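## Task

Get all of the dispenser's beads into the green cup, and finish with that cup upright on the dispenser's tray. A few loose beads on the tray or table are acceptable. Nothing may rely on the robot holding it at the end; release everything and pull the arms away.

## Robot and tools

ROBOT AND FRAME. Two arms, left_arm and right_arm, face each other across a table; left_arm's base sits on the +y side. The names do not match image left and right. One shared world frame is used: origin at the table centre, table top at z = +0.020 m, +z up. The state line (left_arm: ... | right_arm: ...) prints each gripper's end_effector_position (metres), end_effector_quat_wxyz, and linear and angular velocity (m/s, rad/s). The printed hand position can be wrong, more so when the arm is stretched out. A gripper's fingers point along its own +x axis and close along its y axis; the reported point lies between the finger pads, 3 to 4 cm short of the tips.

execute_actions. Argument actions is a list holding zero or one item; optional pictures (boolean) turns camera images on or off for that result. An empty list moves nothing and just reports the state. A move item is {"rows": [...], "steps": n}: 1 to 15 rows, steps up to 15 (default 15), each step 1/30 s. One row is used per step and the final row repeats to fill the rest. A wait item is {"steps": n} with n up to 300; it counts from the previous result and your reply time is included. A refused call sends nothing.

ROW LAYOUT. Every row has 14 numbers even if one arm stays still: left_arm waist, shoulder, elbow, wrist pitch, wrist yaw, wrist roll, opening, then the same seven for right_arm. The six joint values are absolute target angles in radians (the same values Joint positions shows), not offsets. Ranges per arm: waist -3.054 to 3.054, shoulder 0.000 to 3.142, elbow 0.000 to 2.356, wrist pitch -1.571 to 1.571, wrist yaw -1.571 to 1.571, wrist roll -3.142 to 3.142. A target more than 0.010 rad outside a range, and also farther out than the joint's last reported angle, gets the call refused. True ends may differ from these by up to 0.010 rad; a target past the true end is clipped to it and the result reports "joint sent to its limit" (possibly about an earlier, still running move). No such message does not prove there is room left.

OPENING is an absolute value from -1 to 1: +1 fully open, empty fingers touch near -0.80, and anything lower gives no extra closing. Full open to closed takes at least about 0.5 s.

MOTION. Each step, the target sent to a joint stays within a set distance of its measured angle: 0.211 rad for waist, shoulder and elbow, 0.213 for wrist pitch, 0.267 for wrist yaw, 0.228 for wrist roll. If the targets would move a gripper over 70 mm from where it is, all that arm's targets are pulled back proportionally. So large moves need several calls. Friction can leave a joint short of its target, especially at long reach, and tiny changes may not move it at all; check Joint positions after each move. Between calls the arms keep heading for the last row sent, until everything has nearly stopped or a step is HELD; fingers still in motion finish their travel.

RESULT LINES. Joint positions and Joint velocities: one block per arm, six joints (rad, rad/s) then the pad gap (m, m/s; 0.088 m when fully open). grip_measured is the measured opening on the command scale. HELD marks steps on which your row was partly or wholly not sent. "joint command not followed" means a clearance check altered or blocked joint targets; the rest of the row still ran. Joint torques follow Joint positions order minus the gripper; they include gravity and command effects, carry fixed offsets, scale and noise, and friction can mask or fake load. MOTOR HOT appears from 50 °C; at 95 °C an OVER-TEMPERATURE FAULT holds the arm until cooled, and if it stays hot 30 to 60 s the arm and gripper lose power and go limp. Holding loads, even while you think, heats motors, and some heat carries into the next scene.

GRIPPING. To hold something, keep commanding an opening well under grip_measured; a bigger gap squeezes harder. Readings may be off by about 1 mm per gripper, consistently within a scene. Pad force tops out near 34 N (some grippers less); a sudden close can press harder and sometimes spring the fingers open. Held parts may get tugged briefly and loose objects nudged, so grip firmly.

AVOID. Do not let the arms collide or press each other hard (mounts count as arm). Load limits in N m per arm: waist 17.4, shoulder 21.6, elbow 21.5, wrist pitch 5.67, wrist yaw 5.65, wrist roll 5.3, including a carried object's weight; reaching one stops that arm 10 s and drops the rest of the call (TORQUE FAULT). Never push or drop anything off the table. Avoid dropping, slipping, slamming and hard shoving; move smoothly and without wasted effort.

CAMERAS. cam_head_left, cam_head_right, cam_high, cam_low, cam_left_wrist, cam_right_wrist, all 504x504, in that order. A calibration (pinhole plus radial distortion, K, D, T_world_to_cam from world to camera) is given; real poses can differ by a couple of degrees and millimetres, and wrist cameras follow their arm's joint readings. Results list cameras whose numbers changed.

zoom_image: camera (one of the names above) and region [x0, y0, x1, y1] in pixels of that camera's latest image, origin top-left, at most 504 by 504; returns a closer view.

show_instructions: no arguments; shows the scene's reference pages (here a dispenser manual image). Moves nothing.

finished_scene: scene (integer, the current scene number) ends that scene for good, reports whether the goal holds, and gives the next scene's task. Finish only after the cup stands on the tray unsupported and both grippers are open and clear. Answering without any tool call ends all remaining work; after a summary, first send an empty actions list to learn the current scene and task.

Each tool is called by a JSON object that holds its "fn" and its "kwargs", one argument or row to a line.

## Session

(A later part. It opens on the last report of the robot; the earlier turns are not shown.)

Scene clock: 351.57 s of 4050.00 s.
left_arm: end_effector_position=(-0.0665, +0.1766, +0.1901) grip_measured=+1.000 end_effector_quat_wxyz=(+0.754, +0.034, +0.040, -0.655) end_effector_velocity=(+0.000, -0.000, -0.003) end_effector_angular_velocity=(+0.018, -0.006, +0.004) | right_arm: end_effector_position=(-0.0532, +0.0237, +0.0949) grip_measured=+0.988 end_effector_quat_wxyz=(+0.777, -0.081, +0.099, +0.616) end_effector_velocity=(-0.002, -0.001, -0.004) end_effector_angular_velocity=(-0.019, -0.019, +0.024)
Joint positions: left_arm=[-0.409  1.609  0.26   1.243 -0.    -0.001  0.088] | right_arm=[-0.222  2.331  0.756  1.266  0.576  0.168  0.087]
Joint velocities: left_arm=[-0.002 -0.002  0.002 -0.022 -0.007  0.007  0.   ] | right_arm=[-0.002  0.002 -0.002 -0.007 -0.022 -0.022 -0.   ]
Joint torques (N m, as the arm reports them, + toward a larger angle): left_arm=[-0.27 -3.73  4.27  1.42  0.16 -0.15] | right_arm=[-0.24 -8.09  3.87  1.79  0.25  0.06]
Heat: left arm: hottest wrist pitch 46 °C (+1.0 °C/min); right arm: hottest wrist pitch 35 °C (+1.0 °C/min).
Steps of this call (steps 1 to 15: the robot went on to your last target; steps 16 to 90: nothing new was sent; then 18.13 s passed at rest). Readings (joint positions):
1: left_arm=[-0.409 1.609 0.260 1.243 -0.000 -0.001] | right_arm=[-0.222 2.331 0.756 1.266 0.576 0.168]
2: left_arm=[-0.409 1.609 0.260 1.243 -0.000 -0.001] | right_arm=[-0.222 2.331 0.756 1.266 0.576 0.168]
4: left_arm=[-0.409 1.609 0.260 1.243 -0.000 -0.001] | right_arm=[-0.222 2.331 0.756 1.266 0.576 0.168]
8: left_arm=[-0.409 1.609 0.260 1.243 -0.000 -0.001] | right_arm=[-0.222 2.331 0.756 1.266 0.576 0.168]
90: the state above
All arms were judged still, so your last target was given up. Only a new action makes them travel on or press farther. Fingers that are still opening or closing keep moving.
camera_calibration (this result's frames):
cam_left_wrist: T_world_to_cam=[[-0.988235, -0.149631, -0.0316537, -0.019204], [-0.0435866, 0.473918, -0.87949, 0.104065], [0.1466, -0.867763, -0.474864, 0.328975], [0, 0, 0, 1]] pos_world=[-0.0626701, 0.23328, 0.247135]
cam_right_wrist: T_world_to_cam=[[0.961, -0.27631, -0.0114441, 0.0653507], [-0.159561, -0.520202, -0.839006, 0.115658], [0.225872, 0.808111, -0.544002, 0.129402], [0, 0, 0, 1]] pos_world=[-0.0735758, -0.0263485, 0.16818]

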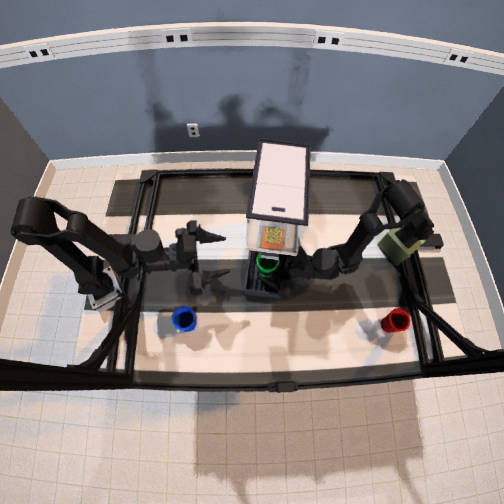

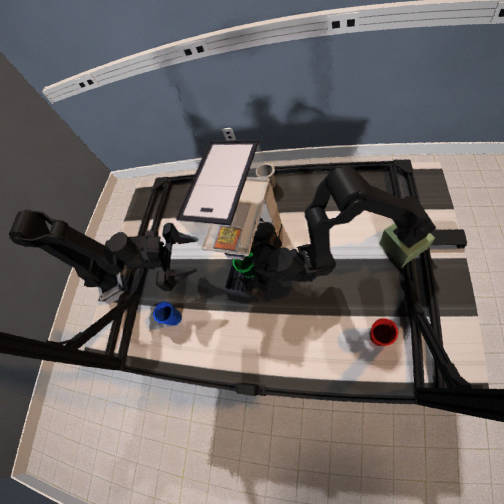

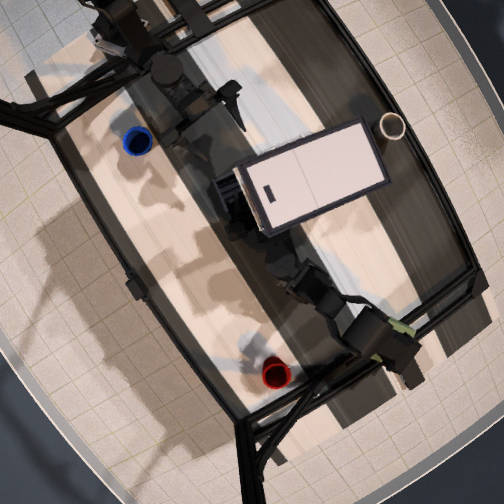

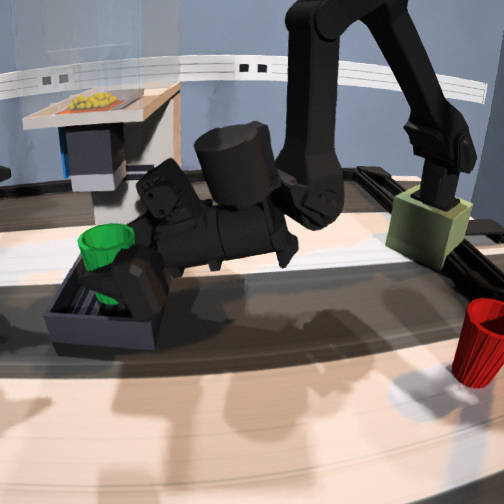

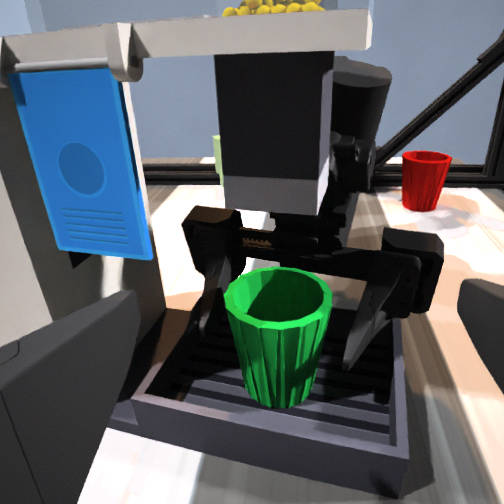

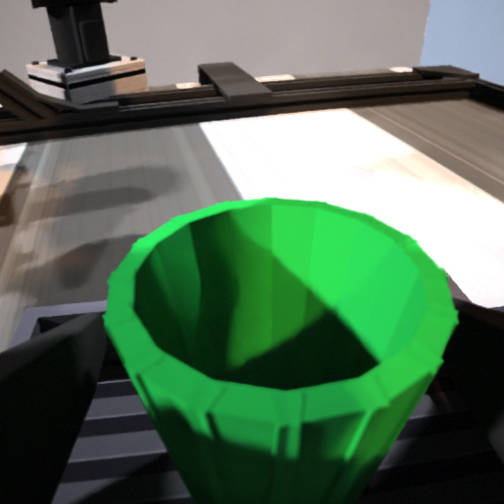

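{"fn": "execute_actions", "kwargs": {
  "actions": [
    {"rows":[
[-0.406,1.618,0.258,1.244,0.004,-0.004,0.88,-0.221,2.322,0.755,1.268,0.581,0.170,1],
[-0.401,1.618,0.260,1.243,0.004,-0.004,0.76,-0.2185,2.311,0.749,1.269,0.582,0.171,1],
[-0.392,1.618,0.262,1.242,0.004,-0.004,0.64,-0.217,2.309,0.746,1.270,0.583,0.172,1],
[-0.379,1.618,0.264,1.241,0.004,-0.004,0.52,-0.214,2.306,0.741,1.272,0.585,0.173,1],
[-0.364,1.618,0.266,1.240,0.004,-0.004,0.40,-0.211,2.302,0.735,1.274,0.589,0.174,1],
[-0.347,1.618,0.268,1.240,0.004,-0.004,0.28,-0.206,2.297,0.726,1.277,0.593,0.176,1],
[-0.329,1.619,0.270,1.240,0.004,-0.004,0.16,-0.201,2.292,0.715,1.280,0.598,0.177,1],
[-0.310,1.620,0.271,1.240,0.004,-0.004,0.04,-0.196,2.286,0.705,1.283,0.603,0.179,1],
[-0.292,1.621,0.272,1.240,0.004,-0.004,-0.08,-0.190,2.279,0.694,1.287,0.609,0.182,1],
[-0.275,1.623,0.275,1.239,0.004,-0.004,-0.20,-0.184,2.273,0.682,1.291,0.615,0.184,1],
[-0.260,1.627,0.280,1.238,0.004,-0.004,-0.32,-0.178,2.266,0.671,1.294,0.621,0.186,1],
[-0.247,1.633,0.287,1.237,0.004,-0.004,-0.44,-0.171,2.259,0.658,1.299,0.627,0.188,1],
[-0.237,1.641,0.296,1.235,0.004,-0.004,-0.56,-0.166,2.253,0.646,1.302,0.633,0.190,1],
[-0.230,1.651,0.308,1.233,0.004,-0.004,-0.68,-0.159,2.245,0.634,1.306,0.639,0.193,1],
[-0.228,1.663,0.322,1.231,0.004,-0.004,-0.80,-0.153,2.239,0.622,1.310,0.645,0.195,1]
],"steps":15}
  ],
  "pictures": false
}}

{"fn": "execute_actions", "kwargs": {
  "actions": [
    {"rows":[
[-0.228,1.676,0.338,1.228,0.004,-0.004,-0.82,-0.145,2.231,0.610,1.312,0.652,0.198,1],
[-0.228,1.690,0.355,1.225,0.004,-0.004,-0.82,-0.137,2.223,0.598,1.313,0.660,0.202,1],
[-0.228,1.704,0.373,1.221,0.004,-0.004,-0.82,-0.129,2.215,0.587,1.315,0.667,0.205,1],
[-0.228,1.718,0.391,1.217,0.004,-0.004,-0.82,-0.121,2.207,0.575,1.316,0.675,0.208,1],
[-0.228,1.732,0.409,1.213,0.004,-0.004,-0.82,-0.113,2.198,0.563,1.318,0.682,0.211,1],
[-0.228,1.746,0.427,1.209,0.004,-0.004,-0.82,-0.105,2.190,0.551,1.319,0.690,0.215,1],
[-0.228,1.759,0.445,1.204,0.004,-0.004,-0.82,-0.097,2.182,0.539,1.321,0.697,0.218,1],
[-0.228,1.771,0.462,1.200,0.004,-0.004,-0.82,-0.089,2.173,0.528,1.322,0.704,0.221,1],
[-0.228,1.782,0.477,1.195,0.004,-0.004,-0.82,-0.081,2.162,0.516,1.322,0.710,0.224,1],
[-0.228,1.792,0.491,1.191,0.004,-0.004,-0.82,-0.074,2.148,0.502,1.320,0.714,0.226,1],
[-0.228,1.801,0.503,1.188,0.004,-0.004,-0.82,-0.068,2.130,0.487,1.315,0.714,0.226,1],
[-0.228,1.808,0.513,1.185,0.004,-0.004,-0.82,-0.063,2.108,0.470,1.308,0.710,0.225,1],
[-0.228,1.814,0.521,1.183,0.004,-0.004,-0.82,-0.058,2.082,0.452,1.298,0.704,0.223,1],
[-0.228,1.817,0.526,1.182,0.004,-0.004,-0.82,-0.053,2.052,0.432,1.286,0.696,0.221,1],
[-0.228,1.819,0.529,1.181,0.004,-0.004,-0.82,-0.048,2.018,0.411,1.272,0.686,0.218,1]
],"steps":15}
  ],
  "pictures": false
}}

{"fn": "execute_actions", "kwargs": {
  "actions": [
    {"rows":[
[-0.228,1.819,0.529,1.181,0.004,-0.004,-0.82,-0.042,1.980,0.389,1.256,0.674,0.214,1],
[-0.228,1.819,0.529,1.181,0.004,-0.004,-0.82,-0.034,1.940,0.367,1.238,0.660,0.210,1],
[-0.228,1.819,0.529,1.181,0.004,-0.004,-0.82,-0.024,1.898,0.345,1.218,0.644,0.205,1],
[-0.228,1.819,0.529,1.181,0.004,-0.004,-0.82,-0.012,1.856,0.324,1.197,0.626,0.200,1],
[-0.228,1.819,0.529,1.181,0.004,-0.004,-0.82,0.002,1.814,0.304,1.175,0.606,0.194,1],
[-0.228,1.819,0.529,1.181,0.004,-0.004,-0.82,0.018,1.772,0.286,1.152,0.586,0.188,1],
[-0.228,1.819,0.529,1.181,0.004,-0.004,-0.82,0.035,1.730,0.270,1.128,0.566,0.182,1],
[-0.228,1.819,0.529,1.181,0.004,-0.004,-0.82,0.053,1.690,0.256,1.104,0.546,0.176,1],
[-0.228,1.819,0.529,1.181,0.004,-0.004,-0.82,0.071,1.652,0.244,1.080,0.526,0.170,1],
[-0.228,1.819,0.529,1.181,0.004,-0.004,-0.82,0.088,1.617,0.234,1.057,0.507,0.164,1],
[-0.228,1.819,0.529,1.181,0.004,-0.004,-0.82,0.104,1.586,0.226,1.036,0.490,0.159,1],
[-0.228,1.819,0.529,1.181,0.004,-0.004,-0.82,0.118,1.560,0.220,1.018,0.475,0.155,1],
[-0.228,1.819,0.529,1.181,0.004,-0.004,-0.82,0.129,1.540,0.216,1.004,0.463,0.152,1],
[-0.228,1.819,0.529,1.181,0.004,-0.004,-0.82,0.136,1.527,0.213,0.995,0.455,0.150,1],
[-0.228,1.819,0.529,1.181,0.004,-0.004,-0.82,0.140,1.520,0.212,0.990,0.450,0.150,1]
],"steps":15}
  ]
}}

Scene clock: 424.63 s of 4050.00 s.
left_arm: end_effector_position=(-0.0086, +0.1821, +0.1923) grip_measured=-0.486 end_effector_quat_wxyz=(+0.804, +0.029, +0.041, -0.593) end_effector_velocity=(+0.115, -0.040, -0.003) end_effector_angular_velocity=(+0.018, -0.001, +0.263) | right_arm: end_effector_position=(-0.0599, -0.0015, +0.1037) grip_measured=+0.988 end_effector_quat_wxyz=(+0.778, -0.079, +0.099, +0.616) end_effector_velocity=(-0.019, -0.096, +0.023) end_effector_angular_velocity=(-0.003, +0.010, +0.003)
Joint positions: left_arm=[-0.249  1.628  0.289  1.239  0.001 -0.001  0.015] | right_arm=[-0.171  2.271  0.66   1.297  0.626  0.187  0.087]
Joint velocities: left_arm=[ 0.271  0.247  0.281 -0.051  0.007  0.007 -0.175] | right_arm=[ 0.183 -0.203 -0.359  0.11   0.168  0.081 -0.   ]
Joint torques (N m, as the arm reports them, + toward a larger angle): left_arm=[-0.11 -3.5   6.07  1.13  0.1  -0.09] | right_arm=[ 0.24 -9.83  2.17  1.92  0.25  0.14]
Heat: left arm: hottest wrist pitch 46 °C (+0.0 °C/min); right arm: hottest shoulder 34 °C (-1.0 °C/min).
Steps of this call (steps 1 to 90: nothing new was sent; then 69.57 s passed at rest; steps 91 to 105: all 15 steps of this action). Readings (joint positions):
91: left_arm=[-0.409 1.609 0.260 1.243 -0.000 -0.001] | right_arm=[-0.222 2.331 0.756 1.266 0.576 0.168]
92: left_arm=[-0.408 1.609 0.260 1.243 -0.000 -0.001] | right_arm=[-0.222 2.331 0.756 1.266 0.576 0.168]
94: left_arm=[-0.403 1.609 0.260 1.243 0.000 -0.001] | right_arm=[-0.221 2.329 0.755 1.266 0.578 0.168]
98: left_arm=[-0.356 1.609 0.261 1.243 0.000 -0.001] | right_arm=[-0.211 2.315 0.735 1.274 0.589 0.173]
105: the state above

Scene clock: 425.13 s of 4050.00 s.
left_arm: end_effector_position=(+0.0147, +0.1324, +0.1930) grip_measured=-0.794 end_effector_quat_wxyz=(+0.809, +0.028, +0.040, -0.586) end_effector_velocity=(+0.019, -0.051, +0.000) end_effector_angular_velocity=(-0.008, +0.018, +0.022) | right_arm: end_effector_position=(-0.0712, -0.0534, +0.1256) grip_measured=+0.988 end_effector_quat_wxyz=(+0.769, -0.083, +0.099, +0.626) end_effector_velocity=(-0.009, -0.120, +0.100) end_effector_angular_velocity=(-0.077, -0.026, +0.249)
Joint positions: left_arm=[-0.231  1.792  0.505  1.189  0.001 -0.001  0.   ] | right_arm=[-0.063  2.102  0.465  1.296  0.702  0.221  0.087]
Joint velocities: left_arm=[-0.002  0.154  0.222 -0.066 -0.022 -0.022 -0.   ] | right_arm=[ 0.154 -0.779 -0.545 -0.3   -0.095 -0.022 -0.   ]
Joint torques (N m, as the arm reports them, + toward a larger angle): left_arm=[ 0.28 -5.12  5.8   1.15  0.09 -0.11] | right_arm=[ 0.02 -8.67  2.12  1.63 -0.04  0.05]
Heat: left arm: hottest wrist pitch 46 °C (+0.0 °C/min); right arm: hottest shoulder 34 °C (-1.0 °C/min).
Steps of this call (steps 1 to 15: all 15 steps of this action). Readings (joint positions):
1: left_arm=[-0.242 1.637 0.300 1.237 0.001 -0.001] | right_arm=[-0.165 2.264 0.648 1.301 0.632 0.189]
2: left_arm=[-0.238 1.647 0.313 1.234 0.001 -0.001] | right_arm=[-0.158 2.257 0.635 1.304 0.639 0.192]
4: left_arm=[-0.233 1.671 0.342 1.228 0.001 -0.001] | right_arm=[-0.143 2.241 0.611 1.308 0.652 0.198]
8: left_arm=[-0.232 1.724 0.411 1.214 0.001 -0.001] | right_arm=[-0.111 2.209 0.564 1.316 0.681 0.211]
15: the state above

Scene clock: 425.63 s of 4050.00 s.
left_arm: end_effector_position=(+0.0161, +0.1285, +0.1933) grip_measured=-0.794 end_effector_quat_wxyz=(+0.809, +0.028, +0.039, -0.586) end_effector_velocity=(-0.002, +0.000, -0.001) end_effector_angular_velocity=(+0.004, +0.010, -0.009) | right_arm: end_effector_position=(-0.1285, -0.1285, +0.1841) grip_measured=+0.988 end_effector_quat_wxyz=(+0.625, -0.105, +0.091, +0.768) end_effector_velocity=(-0.100, -0.094, +0.062) end_effector_angular_velocity=(+0.028, +0.064, +0.612)
Joint positions: left_arm=[-0.231  1.803  0.522  1.184  0.001 -0.001  0.   ] | right_arm=[0.117 1.573 0.232 1.024 0.479 0.159 0.087]
Joint velocities: left_arm=[-0.002 -0.002 -0.002 -0.007  0.007 -0.007 -0.   ] | right_arm=[ 0.291 -0.569 -0.139 -0.33  -0.315 -0.081 -0.   ]
Joint torques (N m, as the arm reports them, + toward a larger angle): left_arm=[ 0.26 -4.93  6.04  1.13  0.09 -0.12] | right_arm=[-0.03 -4.84  3.53  1.58 -0.01 -0.09]
Heat: left arm: hottest wrist pitch 46 °C (+0.0 °C/min); right arm: hottest shoulder 34 °C (-1.0 °C/min).
Steps of this call (steps 1 to 15: all 15 steps of this action). Readings (joint positions):
1: left_arm=[-0.231 1.796 0.511 1.188 0.001 -0.001] | right_arm=[-0.058 2.074 0.446 1.286 0.697 0.221]
2: left_arm=[-0.231 1.799 0.516 1.187 0.001 -0.001] | right_arm=[-0.053 2.042 0.426 1.273 0.688 0.219]
4: left_arm=[-0.231 1.802 0.519 1.186 0.001 -0.001] | right_arm=[-0.039 1.968 0.384 1.242 0.665 0.213]
8: left_arm=[-0.231 1.803 0.522 1.185 0.001 -0.001] | right_arm=[0.009 1.805 0.307 1.162 0.599 0.193]
15: the state above
camera_calibration (this result's frames):
cam_left_wrist: T_world_to_cam=[[-0.946604, -0.320865, -0.0314186, 0.0765921], [-0.123614, 0.451224, -0.883808, 0.138312], [0.29776, -0.832732, -0.466793, 0.268145], [0, 0, 0, 1]] pos_world=[0.00975708, 0.185459, 0.249816]
cam_right_wrist: T_world_to_cam=[[0.988003, 0.152747, -0.0227739, 0.157316], [0.067457, -0.559493, -0.826085, 0.121067], [-0.138924, 0.814639, -0.563084, 0.275468], [0, 0, 0, 1]] pos_world=[-0.125326, -0.1807, 0.258706]

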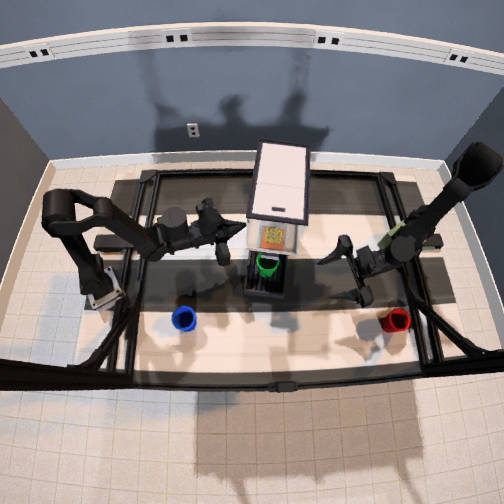

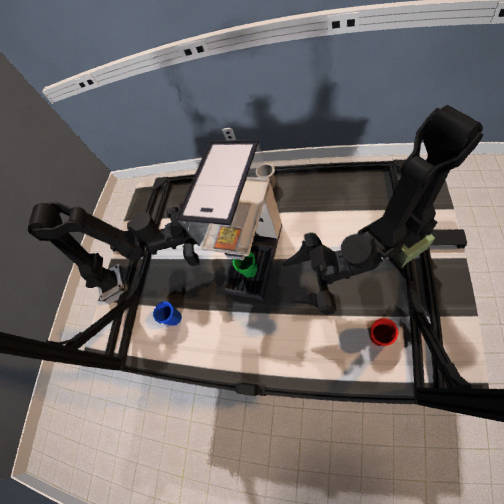

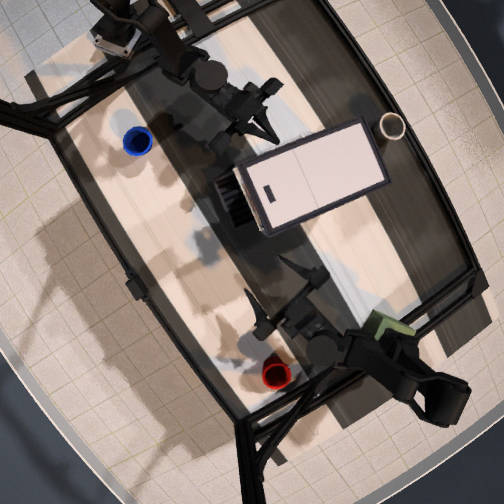

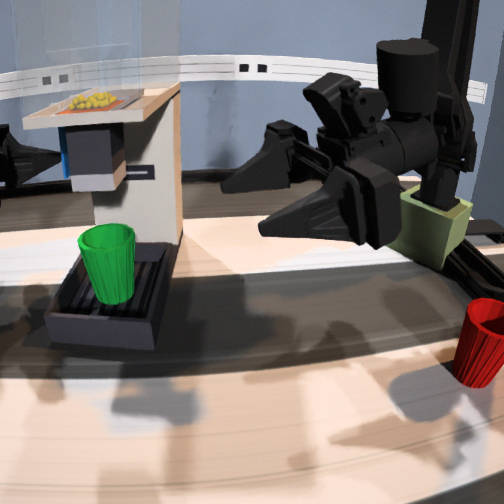

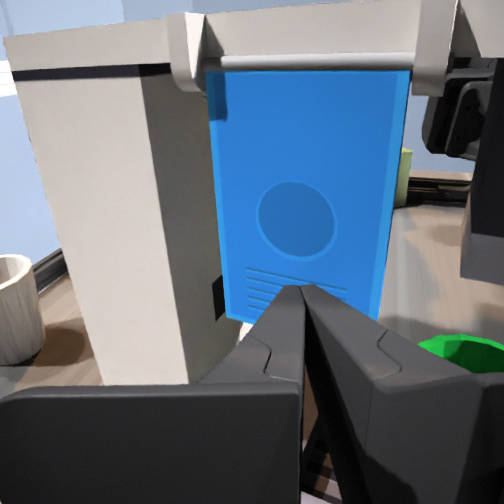

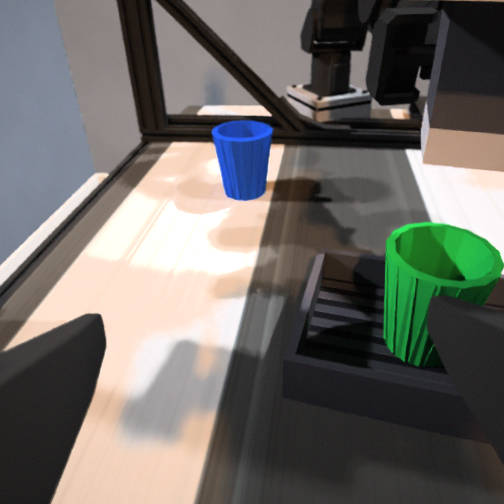

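{"fn": "execute_actions", "kwargs": {
  "actions": [
    {"rows":[
[-0.229,1.822,0.533,1.180,0.004,-0.004,-0.82,0.140,1.520,0.212,0.990,0.450,0.150,1],
[-0.230,1.827,0.541,1.177,0.004,-0.004,-0.82,0.140,1.520,0.212,0.990,0.450,0.150,1],
[-0.231,1.832,0.549,1.174,0.004,-0.004,-0.82,0.140,1.520,0.212,0.990,0.450,0.150,1],
[-0.232,1.838,0.558,1.171,0.004,-0.004,-0.82,0.140,1.520,0.212,0.990,0.450,0.150,1],
[-0.233,1.843,0.566,1.168,0.004,-0.004,-0.82,0.140,1.520,0.212,0.990,0.450,0.150,1],
[-0.234,1.848,0.574,1.165,0.004,-0.004,-0.82,0.140,1.520,0.212,0.990,0.450,0.150,1],
[-0.2355,1.852,0.580,1.163,0.004,-0.004,-0.82,0.140,1.520,0.212,0.990,0.450,0.150,1],
[-0.237,1.856,0.586,1.160,0.004,-0.004,-0.82,0.140,1.520,0.212,0.990,0.450,0.150,1],
[-0.2385,1.859,0.592,1.158,0.004,-0.004,-0.82,0.140,1.520,0.212,0.990,0.450,0.150,1],
[-0.240,1.863,0.598,1.156,0.004,-0.004,-0.82,0.140,1.520,0.212,0.990,0.450,0.150,1],
[-0.2415,1.867,0.604,1.154,0.004,-0.004,-0.82,0.140,1.520,0.212,0.990,0.450,0.150,1],
[-0.243,1.871,0.611,1.151,0.004,-0.004,-0.82,0.140,1.520,0.212,0.990,0.450,0.150,1],
[-0.2445,1.875,0.617,1.149,0.004,-0.004,-0.82,0.140,1.520,0.212,0.990,0.450,0.150,1],
[-0.246,1.879,0.623,1.147,0.004,-0.004,-0.82,0.140,1.520,0.212,0.990,0.450,0.150,1],
[-0.2475,1.882,0.629,1.145,0.004,-0.004,-0.82,0.140,1.520,0.212,0.990,0.450,0.150,1]
],"steps":15}
  ],
  "pictures": false
}}

{"fn": "execute_actions", "kwargs": {
  "actions": [
    {"rows":[
[-0.249,1.886,0.635,1.142,0.004,-0.004,-0.82,0.140,1.520,0.212,0.990,0.450,0.150,1],
[-0.250,1.889,0.639,1.141,0.004,-0.004,-0.82,0.140,1.520,0.212,0.990,0.450,0.150,1],
[-0.251,1.890,0.641,1.140,0.004,-0.004,-0.82,0.140,1.520,0.212,0.990,0.450,0.150,1]
],"steps":15}
  ]
}}

{"fn": "zoom_image", "kwargs": {
  "camera": "cam_low",
  "region": [0, 60, 240, 300]
}}

Scene clock: 443.10 s of 4050.00 s.
left_arm: end_effector_position=(+0.0176, +0.1083, +0.1947) grip_measured=-0.794 end_effector_quat_wxyz=(+0.806, +0.027, +0.038, -0.591) end_effector_velocity=(-0.008, -0.048, +0.010) end_effector_angular_velocity=(-0.028, +0.015, -0.052) | right_arm: end_effector_position=(-0.1351, -0.1363, +0.1869) grip_measured=+0.988 end_effector_quat_wxyz=(+0.607, -0.109, +0.090, +0.782) end_effector_velocity=(+0.001, -0.001, -0.001) end_effector_angular_velocity=(+0.001, -0.027, +0.002)
Joint positions: left_arm=[-0.242  1.853  0.604  1.156  0.002 -0.001  0.   ] | right_arm=[0.138 1.529 0.22  0.991 0.454 0.152 0.087]
Joint velocities: left_arm=[-0.046  0.095  0.183 -0.066  0.007 -0.022  0.   ] | right_arm=[ 0.002 -0.002 -0.002 -0.007  0.007 -0.022 -0.   ]
Joint torques (N m, as the arm reports them, + toward a larger angle): left_arm=[-0.22 -4.97  6.7   1.08  0.09 -0.11] | right_arm=[ 0.23 -5.18  3.53  1.69 -0.06 -0.04]
Heat: left arm: hottest wrist pitch 45 °C (-1.0 °C/min); right arm: hottest wrist pitch 34 °C (-1.0 °C/min).
Steps of this call (steps 1 to 30: the robot went on to your last target; steps 31 to 90: nothing new was sent; then 13.97 s passed at rest; steps 91 to 105: all 15 steps of this action). Readings (joint positions):
91: left_arm=[-0.231 1.804 0.523 1.184 0.001 -0.001] | right_arm=[0.138 1.529 0.220 0.991 0.454 0.152]
92: left_arm=[-0.231 1.805 0.525 1.183 0.001 -0.001] | right_arm=[0.138 1.529 0.220 0.991 0.454 0.152]
94: left_arm=[-0.231 1.811 0.534 1.180 0.001 -0.001] | right_arm=[0.138 1.529 0.220 0.991 0.454 0.152]
98: left_arm=[-0.231 1.829 0.563 1.170 0.002 -0.001] | right_arm=[0.138 1.529 0.220 0.991 0.454 0.152]
105: the state above

Scene clock: 443.60 s of 4050.00 s.
left_arm: end_effector_position=(+0.0170, +0.1015, +0.1962) grip_measured=-0.794 end_effector_quat_wxyz=(+0.804, +0.026, +0.037, -0.593) end_effector_velocity=(-0.000, +0.001, -0.001) end_effector_angular_velocity=(+0.005, +0.009, +0.006) | right_arm: end_effector_position=(-0.1351, -0.1363, +0.1869) grip_measured=+0.988 end_effector_quat_wxyz=(+0.607, -0.109, +0.090, +0.782) end_effector_velocity=(-0.000, -0.002, -0.004) end_effector_angular_velocity=(-0.020, -0.006, +0.007)
Joint positions: left_arm=[-0.247  1.867  0.63   1.147  0.002 -0.001  0.   ] | right_arm=[0.138 1.529 0.22  0.991 0.454 0.152 0.087]
Joint velocities: left_arm=[-0.002 -0.002 -0.002 -0.007 -0.007 -0.007 -0.   ] | right_arm=[ 0.002 -0.002 -0.002 -0.022 -0.007  0.007 -0.   ]
Joint torques (N m, as the arm reports them, + toward a larger angle): left_arm=[-0.25 -4.89  6.8   0.94  0.08 -0.11] | right_arm=[ 0.3  -5.27  3.66  1.71 -0.05 -0.06]
Heat: left arm: hottest wrist pitch 45 °C (-1.0 °C/min); right arm: hottest wrist pitch 34 °C (-1.0 °C/min).
Steps of this call (steps 1 to 15: all 15 steps of this action). Readings (joint positions):
1: left_arm=[-0.243 1.857 0.610 1.154 0.002 -0.001] | right_arm=[0.138 1.529 0.220 0.991 0.454 0.152]
2: left_arm=[-0.244 1.860 0.616 1.152 0.002 -0.001] | right_arm=[0.138 1.529 0.220 0.991 0.454 0.152]
4: left_arm=[-0.247 1.864 0.624 1.149 0.002 -0.001] | right_arm=[0.138 1.529 0.220 0.991 0.454 0.152]
8: left_arm=[-0.247 1.866 0.629 1.147 0.002 -0.001] | right_arm=[0.138 1.529 0.220 0.991 0.454 0.152]
15: the state above
camera_calibration (this result's frames):
cam_left_wrist: T_world_to_cam=[[-0.95203, -0.304441, -0.0308818, 0.0672143], [-0.114402, 0.447709, -0.886831, 0.153898], [0.283814, -0.840757, -0.461061, 0.246671], [0, 0, 0, 1]] pos_world=[0.0115878, 0.158951, 0.252288]
cam_right_wrist: T_world_to_cam=[[0.979818, 0.198588, -0.0228002, 0.170303], [0.0942541, -0.559578, -0.8234, 0.12256], [-0.176276, 0.804633, -0.567003, 0.276718], [0, 0, 0, 1]] pos_world=[-0.129639, -0.187895, 0.261698]

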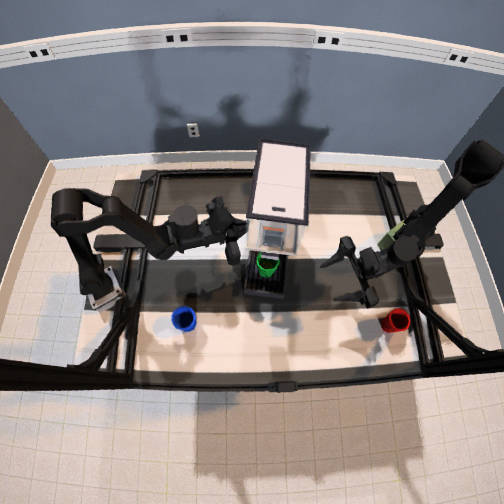

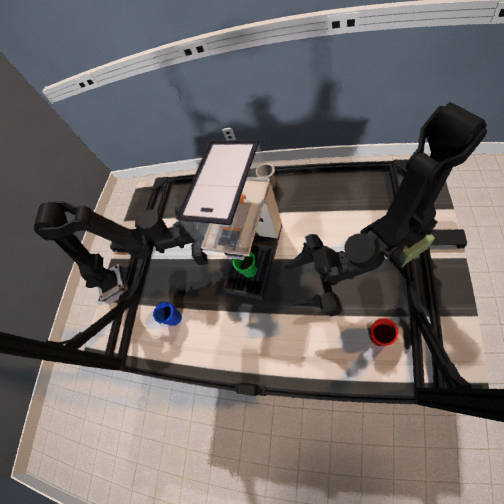

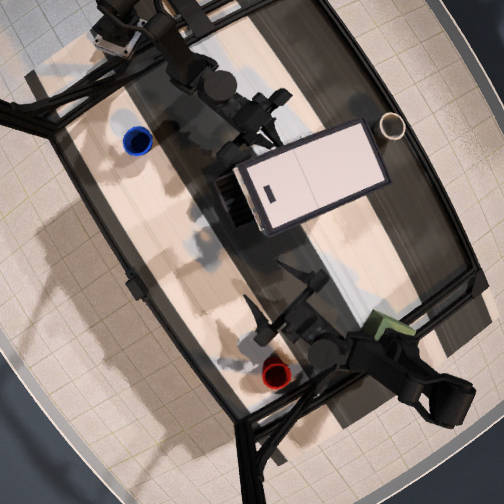

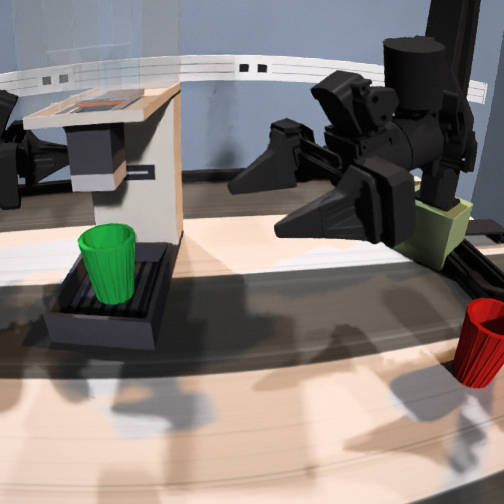

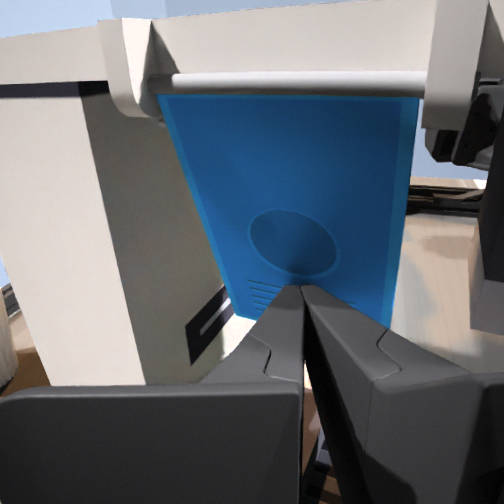

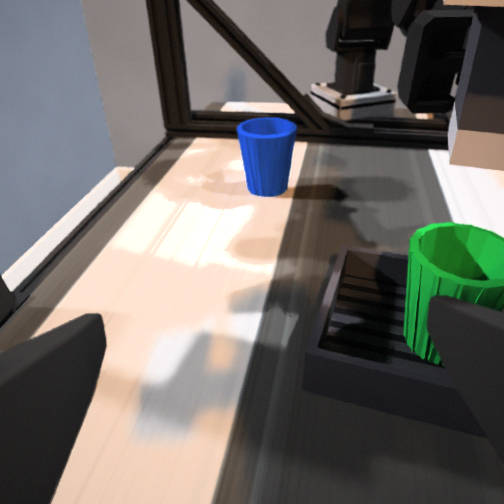

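Region (0, 60, 240, 300) of cam_low's 504x504 image, scaled by 2.100, with more detail than that image has.

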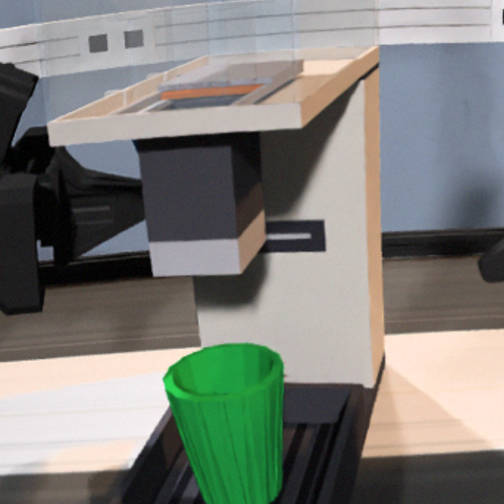

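{"fn": "zoom_image", "kwargs": {
  "camera": "cam_head_left",
  "region": [220, 200, 330, 310]
}}

{"fn": "execute_actions", "kwargs": {
  "actions": [
    {"rows":[
[-0.249,1.872,0.630,1.146,0.004,-0.004,-0.82,0.142,1.515,0.212,0.988,0.450,0.150,1],
[-0.247,1.856,0.620,1.151,0.004,-0.004,-0.82,0.145,1.509,0.212,0.985,0.450,0.150,1],
[-0.246,1.848,0.609,1.155,0.004,-0.004,-0.82,0.149,1.502,0.211,0.981,0.450,0.150,1],
[-0.245,1.840,0.596,1.160,0.004,-0.004,-0.82,0.154,1.494,0.210,0.976,0.450,0.150,1],
[-0.244,1.830,0.581,1.166,0.004,-0.004,-0.82,0.160,1.485,0.208,0.970,0.450,0.150,1],
[-0.244,1.818,0.563,1.172,0.004,-0.004,-0.82,0.166,1.475,0.206,0.963,0.450,0.150,1],
[-0.244,1.804,0.542,1.179,0.004,-0.004,-0.82,0.173,1.464,0.204,0.955,0.450,0.150,1],
[-0.244,1.787,0.518,1.186,0.004,-0.004,-0.82,0.180,1.452,0.201,0.947,0.450,0.150,1],
[-0.244,1.767,0.491,1.192,0.004,-0.004,-0.82,0.188,1.440,0.198,0.938,0.450,0.150,1],
[-0.244,1.744,0.462,1.196,0.004,-0.004,-0.82,0.196,1.427,0.195,0.929,0.450,0.150,1],
[-0.244,1.719,0.432,1.198,0.004,-0.004,-0.82,0.204,1.414,0.192,0.920,0.450,0.150,1],
[-0.244,1.692,0.402,1.196,0.004,-0.004,-0.82,0.212,1.401,0.189,0.911,0.450,0.150,1],
[-0.244,1.663,0.372,1.191,0.004,-0.004,-0.82,0.220,1.388,0.186,0.902,0.450,0.150,1],
[-0.244,1.632,0.343,1.183,0.004,-0.004,-0.82,0.228,1.375,0.183,0.893,0.450,0.150,1],
[-0.244,1.599,0.315,1.172,0.004,-0.004,-0.82,0.236,1.362,0.180,0.884,0.450,0.150,1]
],"steps":15}
  ],
  "pictures": false
}}

{"fn": "execute_actions", "kwargs": {
  "actions": [
    {"rows":[
[-0.244,1.564,0.288,1.157,0.004,-0.004,-0.82,0.244,1.349,0.177,0.875,0.450,0.150,1],
[-0.244,1.528,0.262,1.140,0.004,-0.004,-0.82,0.252,1.337,0.174,0.866,0.450,0.150,1],
[-0.244,1.492,0.238,1.121,0.004,-0.004,-0.82,0.259,1.325,0.171,0.858,0.450,0.150,1],
[-0.244,1.456,0.216,1.100,0.004,-0.004,-0.82,0.266,1.314,0.168,0.850,0.450,0.150,1],
[-0.244,1.421,0.196,1.078,0.004,-0.004,-0.82,0.273,1.304,0.166,0.843,0.450,0.150,1],
[-0.244,1.387,0.178,1.056,0.004,-0.004,-0.82,0.279,1.295,0.164,0.836,0.450,0.150,1],
[-0.244,1.355,0.162,1.034,0.004,-0.004,-0.82,0.284,1.287,0.162,0.830,0.450,0.150,1],
[-0.244,1.326,0.148,1.013,0.004,-0.004,-0.82,0.289,1.280,0.161,0.825,0.450,0.150,1],
[-0.244,1.300,0.136,0.994,0.004,-0.004,-0.82,0.293,1.274,0.160,0.821,0.450,0.150,1],
[-0.244,1.278,0.126,0.977,0.004,-0.004,-0.82,0.296,1.269,0.160,0.818,0.450,0.150,1],
[-0.244,1.260,0.118,0.963,0.004,-0.004,-0.82,0.298,1.265,0.160,0.816,0.450,0.150,1],
[-0.244,1.246,0.112,0.952,0.004,-0.004,-0.82,0.300,1.262,0.160,0.815,0.450,0.150,1],
[-0.244,1.236,0.108,0.945,0.004,-0.004,-0.82,0.300,1.260,0.160,0.815,0.450,0.150,1],
[-0.244,1.231,0.106,0.941,0.004,-0.004,-0.82,0.300,1.260,0.160,0.815,0.450,0.150,1],
[-0.244,1.230,0.105,0.940,0.004,-0.004,-0.82,0.300,1.260,0.160,0.815,0.450,0.150,1]
],"steps":15}
  ]
}}

{"fn": "zoom_image", "kwargs": {
  "camera": "cam_head_left",
  "region": [220, 200, 330, 310]
}}

{"fn": "zoom_image", "kwargs": {
  "camera": "cam_head_right",
  "region": [190, 200, 300, 310]
}}

Region (220, 200, 330, 310) of cam_head_left's 504x504 image, scaled by 4.582, with more detail than that image has.

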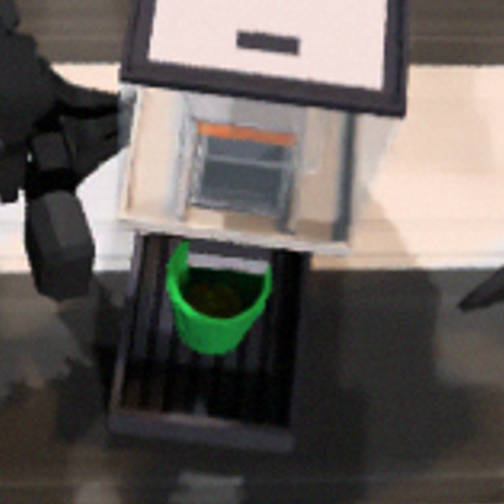

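Scene clock: 463.23 s of 4050.00 s.
left_arm: end_effector_position=(+0.0024, +0.1583, +0.1954) grip_measured=-0.794 end_effector_quat_wxyz=(+0.807, +0.030, +0.042, -0.589) end_effector_velocity=(-0.070, +0.219, +0.010) end_effector_angular_velocity=(+0.079, +0.032, +0.006) | right_arm: end_effector_position=(-0.1493, -0.1566, +0.2004) grip_measured=+0.988 end_effector_quat_wxyz=(+0.576, -0.104, +0.085, +0.806) end_effector_velocity=(-0.036, -0.070, +0.029) end_effector_angular_velocity=(+0.016, +0.011, +0.246)
Joint positions: left_arm=[-0.241  1.688  0.395  1.188 -0.001 -0.001  0.   ] | right_arm=[0.214 1.404 0.197 0.908 0.453 0.152 0.087]
Joint velocities: left_arm=[-0.002 -0.877 -0.867 -0.095 -0.007 -0.007  0.   ] | right_arm=[ 0.237 -0.388 -0.095 -0.271 -0.007 -0.007 -0.   ]
Joint torques (N m, as the arm reports them, + toward a larger angle): left_arm=[-0.32 -7.44  4.2   1.14  0.2  -0.09] | right_arm=[ 0.15 -4.71  3.71  1.67 -0.05 -0.06]
Heat: left arm: hottest wrist pitch 43 °C (-3.0 °C/min); right arm: hottest wrist pitch 34 °C (+0.0 °C/min).
Steps of this call (steps 1 to 15: the robot went on to your last target; steps 16 to 90: nothing new was sent; then 16.13 s passed at rest; steps 91 to 105: all 15 steps of this action). Readings (joint positions):
91: left_arm=[-0.247 1.868 0.631 1.146 0.002 -0.001] | right_arm=[0.138 1.528 0.220 0.991 0.454 0.152]
92: left_arm=[-0.247 1.868 0.631 1.146 0.002 -0.001] | right_arm=[0.138 1.527 0.220 0.989 0.454 0.152]
94: left_arm=[-0.246 1.865 0.624 1.150 0.002 -0.001] | right_arm=[0.143 1.519 0.220 0.984 0.454 0.152]
98: left_arm=[-0.239 1.836 0.573 1.167 -0.003 -0.001] | right_arm=[0.162 1.487 0.215 0.965 0.453 0.152]
105: the state above

Scene clock: 463.73 s of 4050.00 s.
left_arm: end_effector_position=(-0.0223, +0.2358, +0.1910) grip_measured=-0.794 end_effector_quat_wxyz=(+0.805, +0.052, +0.071, -0.587) end_effector_velocity=(-0.016, +0.044, -0.013) end_effector_angular_velocity=(+0.056, +0.027, -0.008) | right_arm: end_effector_position=(-0.1611, -0.1797, +0.2117) grip_measured=+0.988 end_effector_quat_wxyz=(+0.543, -0.099, +0.080, +0.830) end_effector_velocity=(-0.002, -0.004, +0.012) end_effector_angular_velocity=(+0.033, +0.008, +0.016)
Joint positions: left_arm=[-0.241  1.261  0.123  0.962 -0.001 -0.001  0.   ] | right_arm=[0.296 1.272 0.17  0.819 0.454 0.152 0.087]
Joint velocities: left_arm=[-0.002 -0.295 -0.144 -0.212  0.007 -0.007 -0.   ] | right_arm=[ 0.017 -0.061 -0.002 -0.022  0.007 -0.022 -0.   ]
Joint torques (N m, as the arm reports them, + toward a larger angle): left_arm=[-0.3  -3.57  5.12  1.14  0.2  -0.08] | right_arm=[ 0.19 -3.96  4.21  1.66 -0.05 -0.06]
Heat: left arm: hottest wrist pitch 43 °C (-3.0 °C/min); right arm: hottest wrist pitch 34 °C (+0.0 °C/min).
Steps of this call (steps 1 to 15: all 15 steps of this action). Readings (joint positions):
1: left_arm=[-0.241 1.658 0.367 1.182 -0.001 -0.001] | right_arm=[0.221 1.391 0.194 0.899 0.453 0.152]
2: left_arm=[-0.241 1.625 0.340 1.172 -0.001 -0.001] | right_arm=[0.229 1.378 0.191 0.890 0.453 0.152]
4: left_arm=[-0.241 1.557 0.287 1.144 -0.001 -0.001] | right_arm=[0.244 1.353 0.185 0.873 0.453 0.152]
8: left_arm=[-0.241 1.419 0.201 1.069 -0.001 -0.001] | right_arm=[0.272 1.311 0.175 0.843 0.453 0.152]
15: the state above
camera_calibration (this result's frames):
cam_left_wrist: T_world_to_cam=[[-0.949906, -0.310893, -0.0320021, 0.0722838], [-0.141047, 0.517811, -0.843787, 0.0593874], [0.278899, -0.797005, -0.535723, 0.372163], [0, 0, 0, 1]] pos_world=[-0.0267565, 0.288336, 0.2518]
cam_right_wrist: T_world_to_cam=[[0.935556, 0.350901, -0.04005, 0.228782], [0.158995, -0.519712, -0.839416, 0.142102], [-0.315366, 0.778953, -0.542012, 0.288838], [0, 0, 0, 1]] pos_world=[-0.145543, -0.231418, 0.284999]

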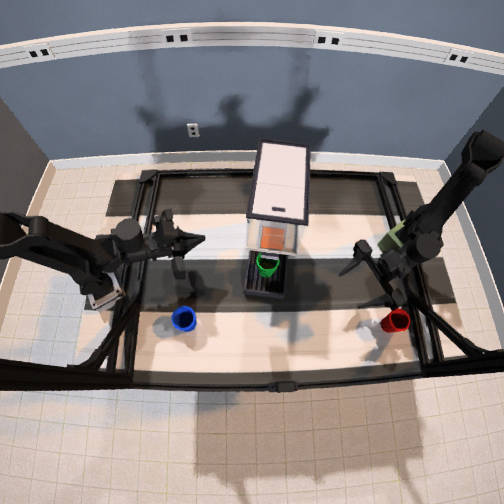

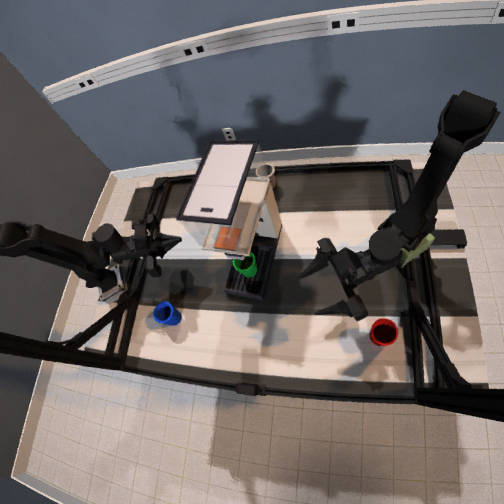

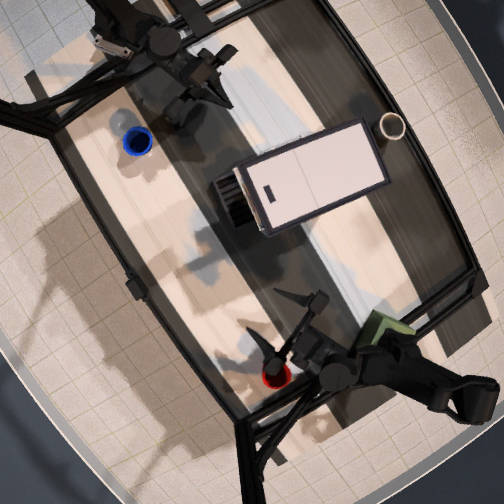

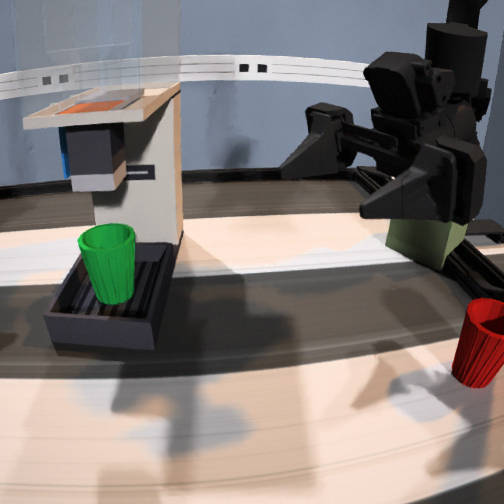

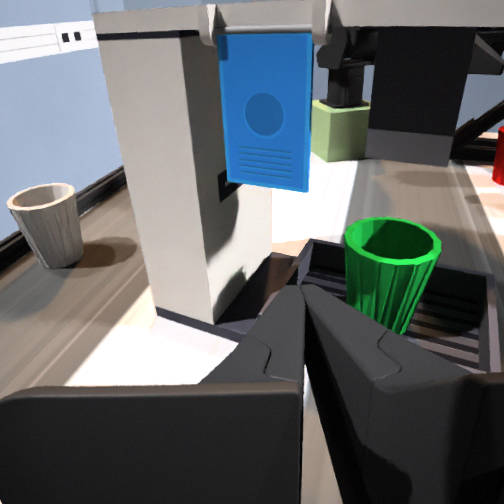

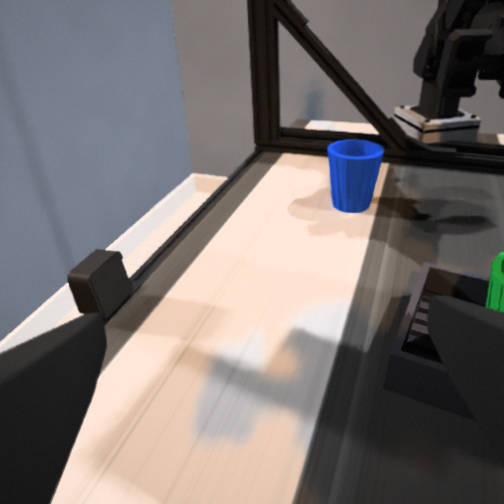

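Region (220, 200, 330, 310) of cam_head_left's 504x504 image, scaled by 4.582, with more detail than that image has.

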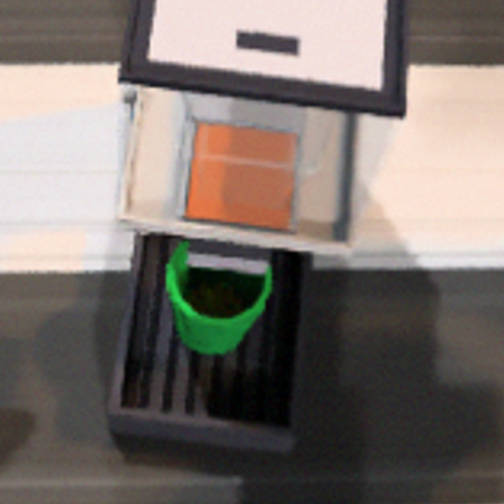

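Region (190, 200, 300, 310) of cam_head_right's 504x504 image, scaled by 4.582, with more detail than that image has.

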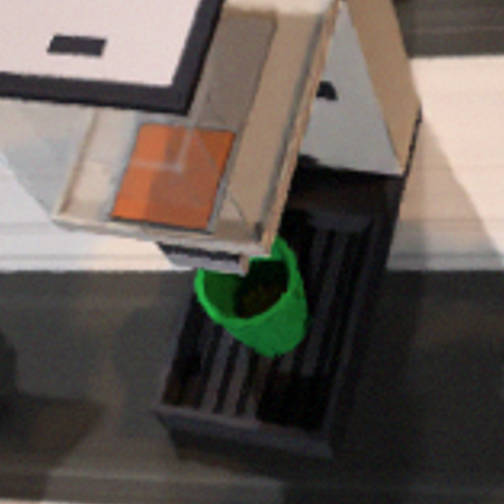

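The gate is empty, the beads are in the upright green cup on the tray, and both arms are clear.

{"fn": "finished_scene", "kwargs": {
  "scene": 2
}}

The scene is finished: the task was done.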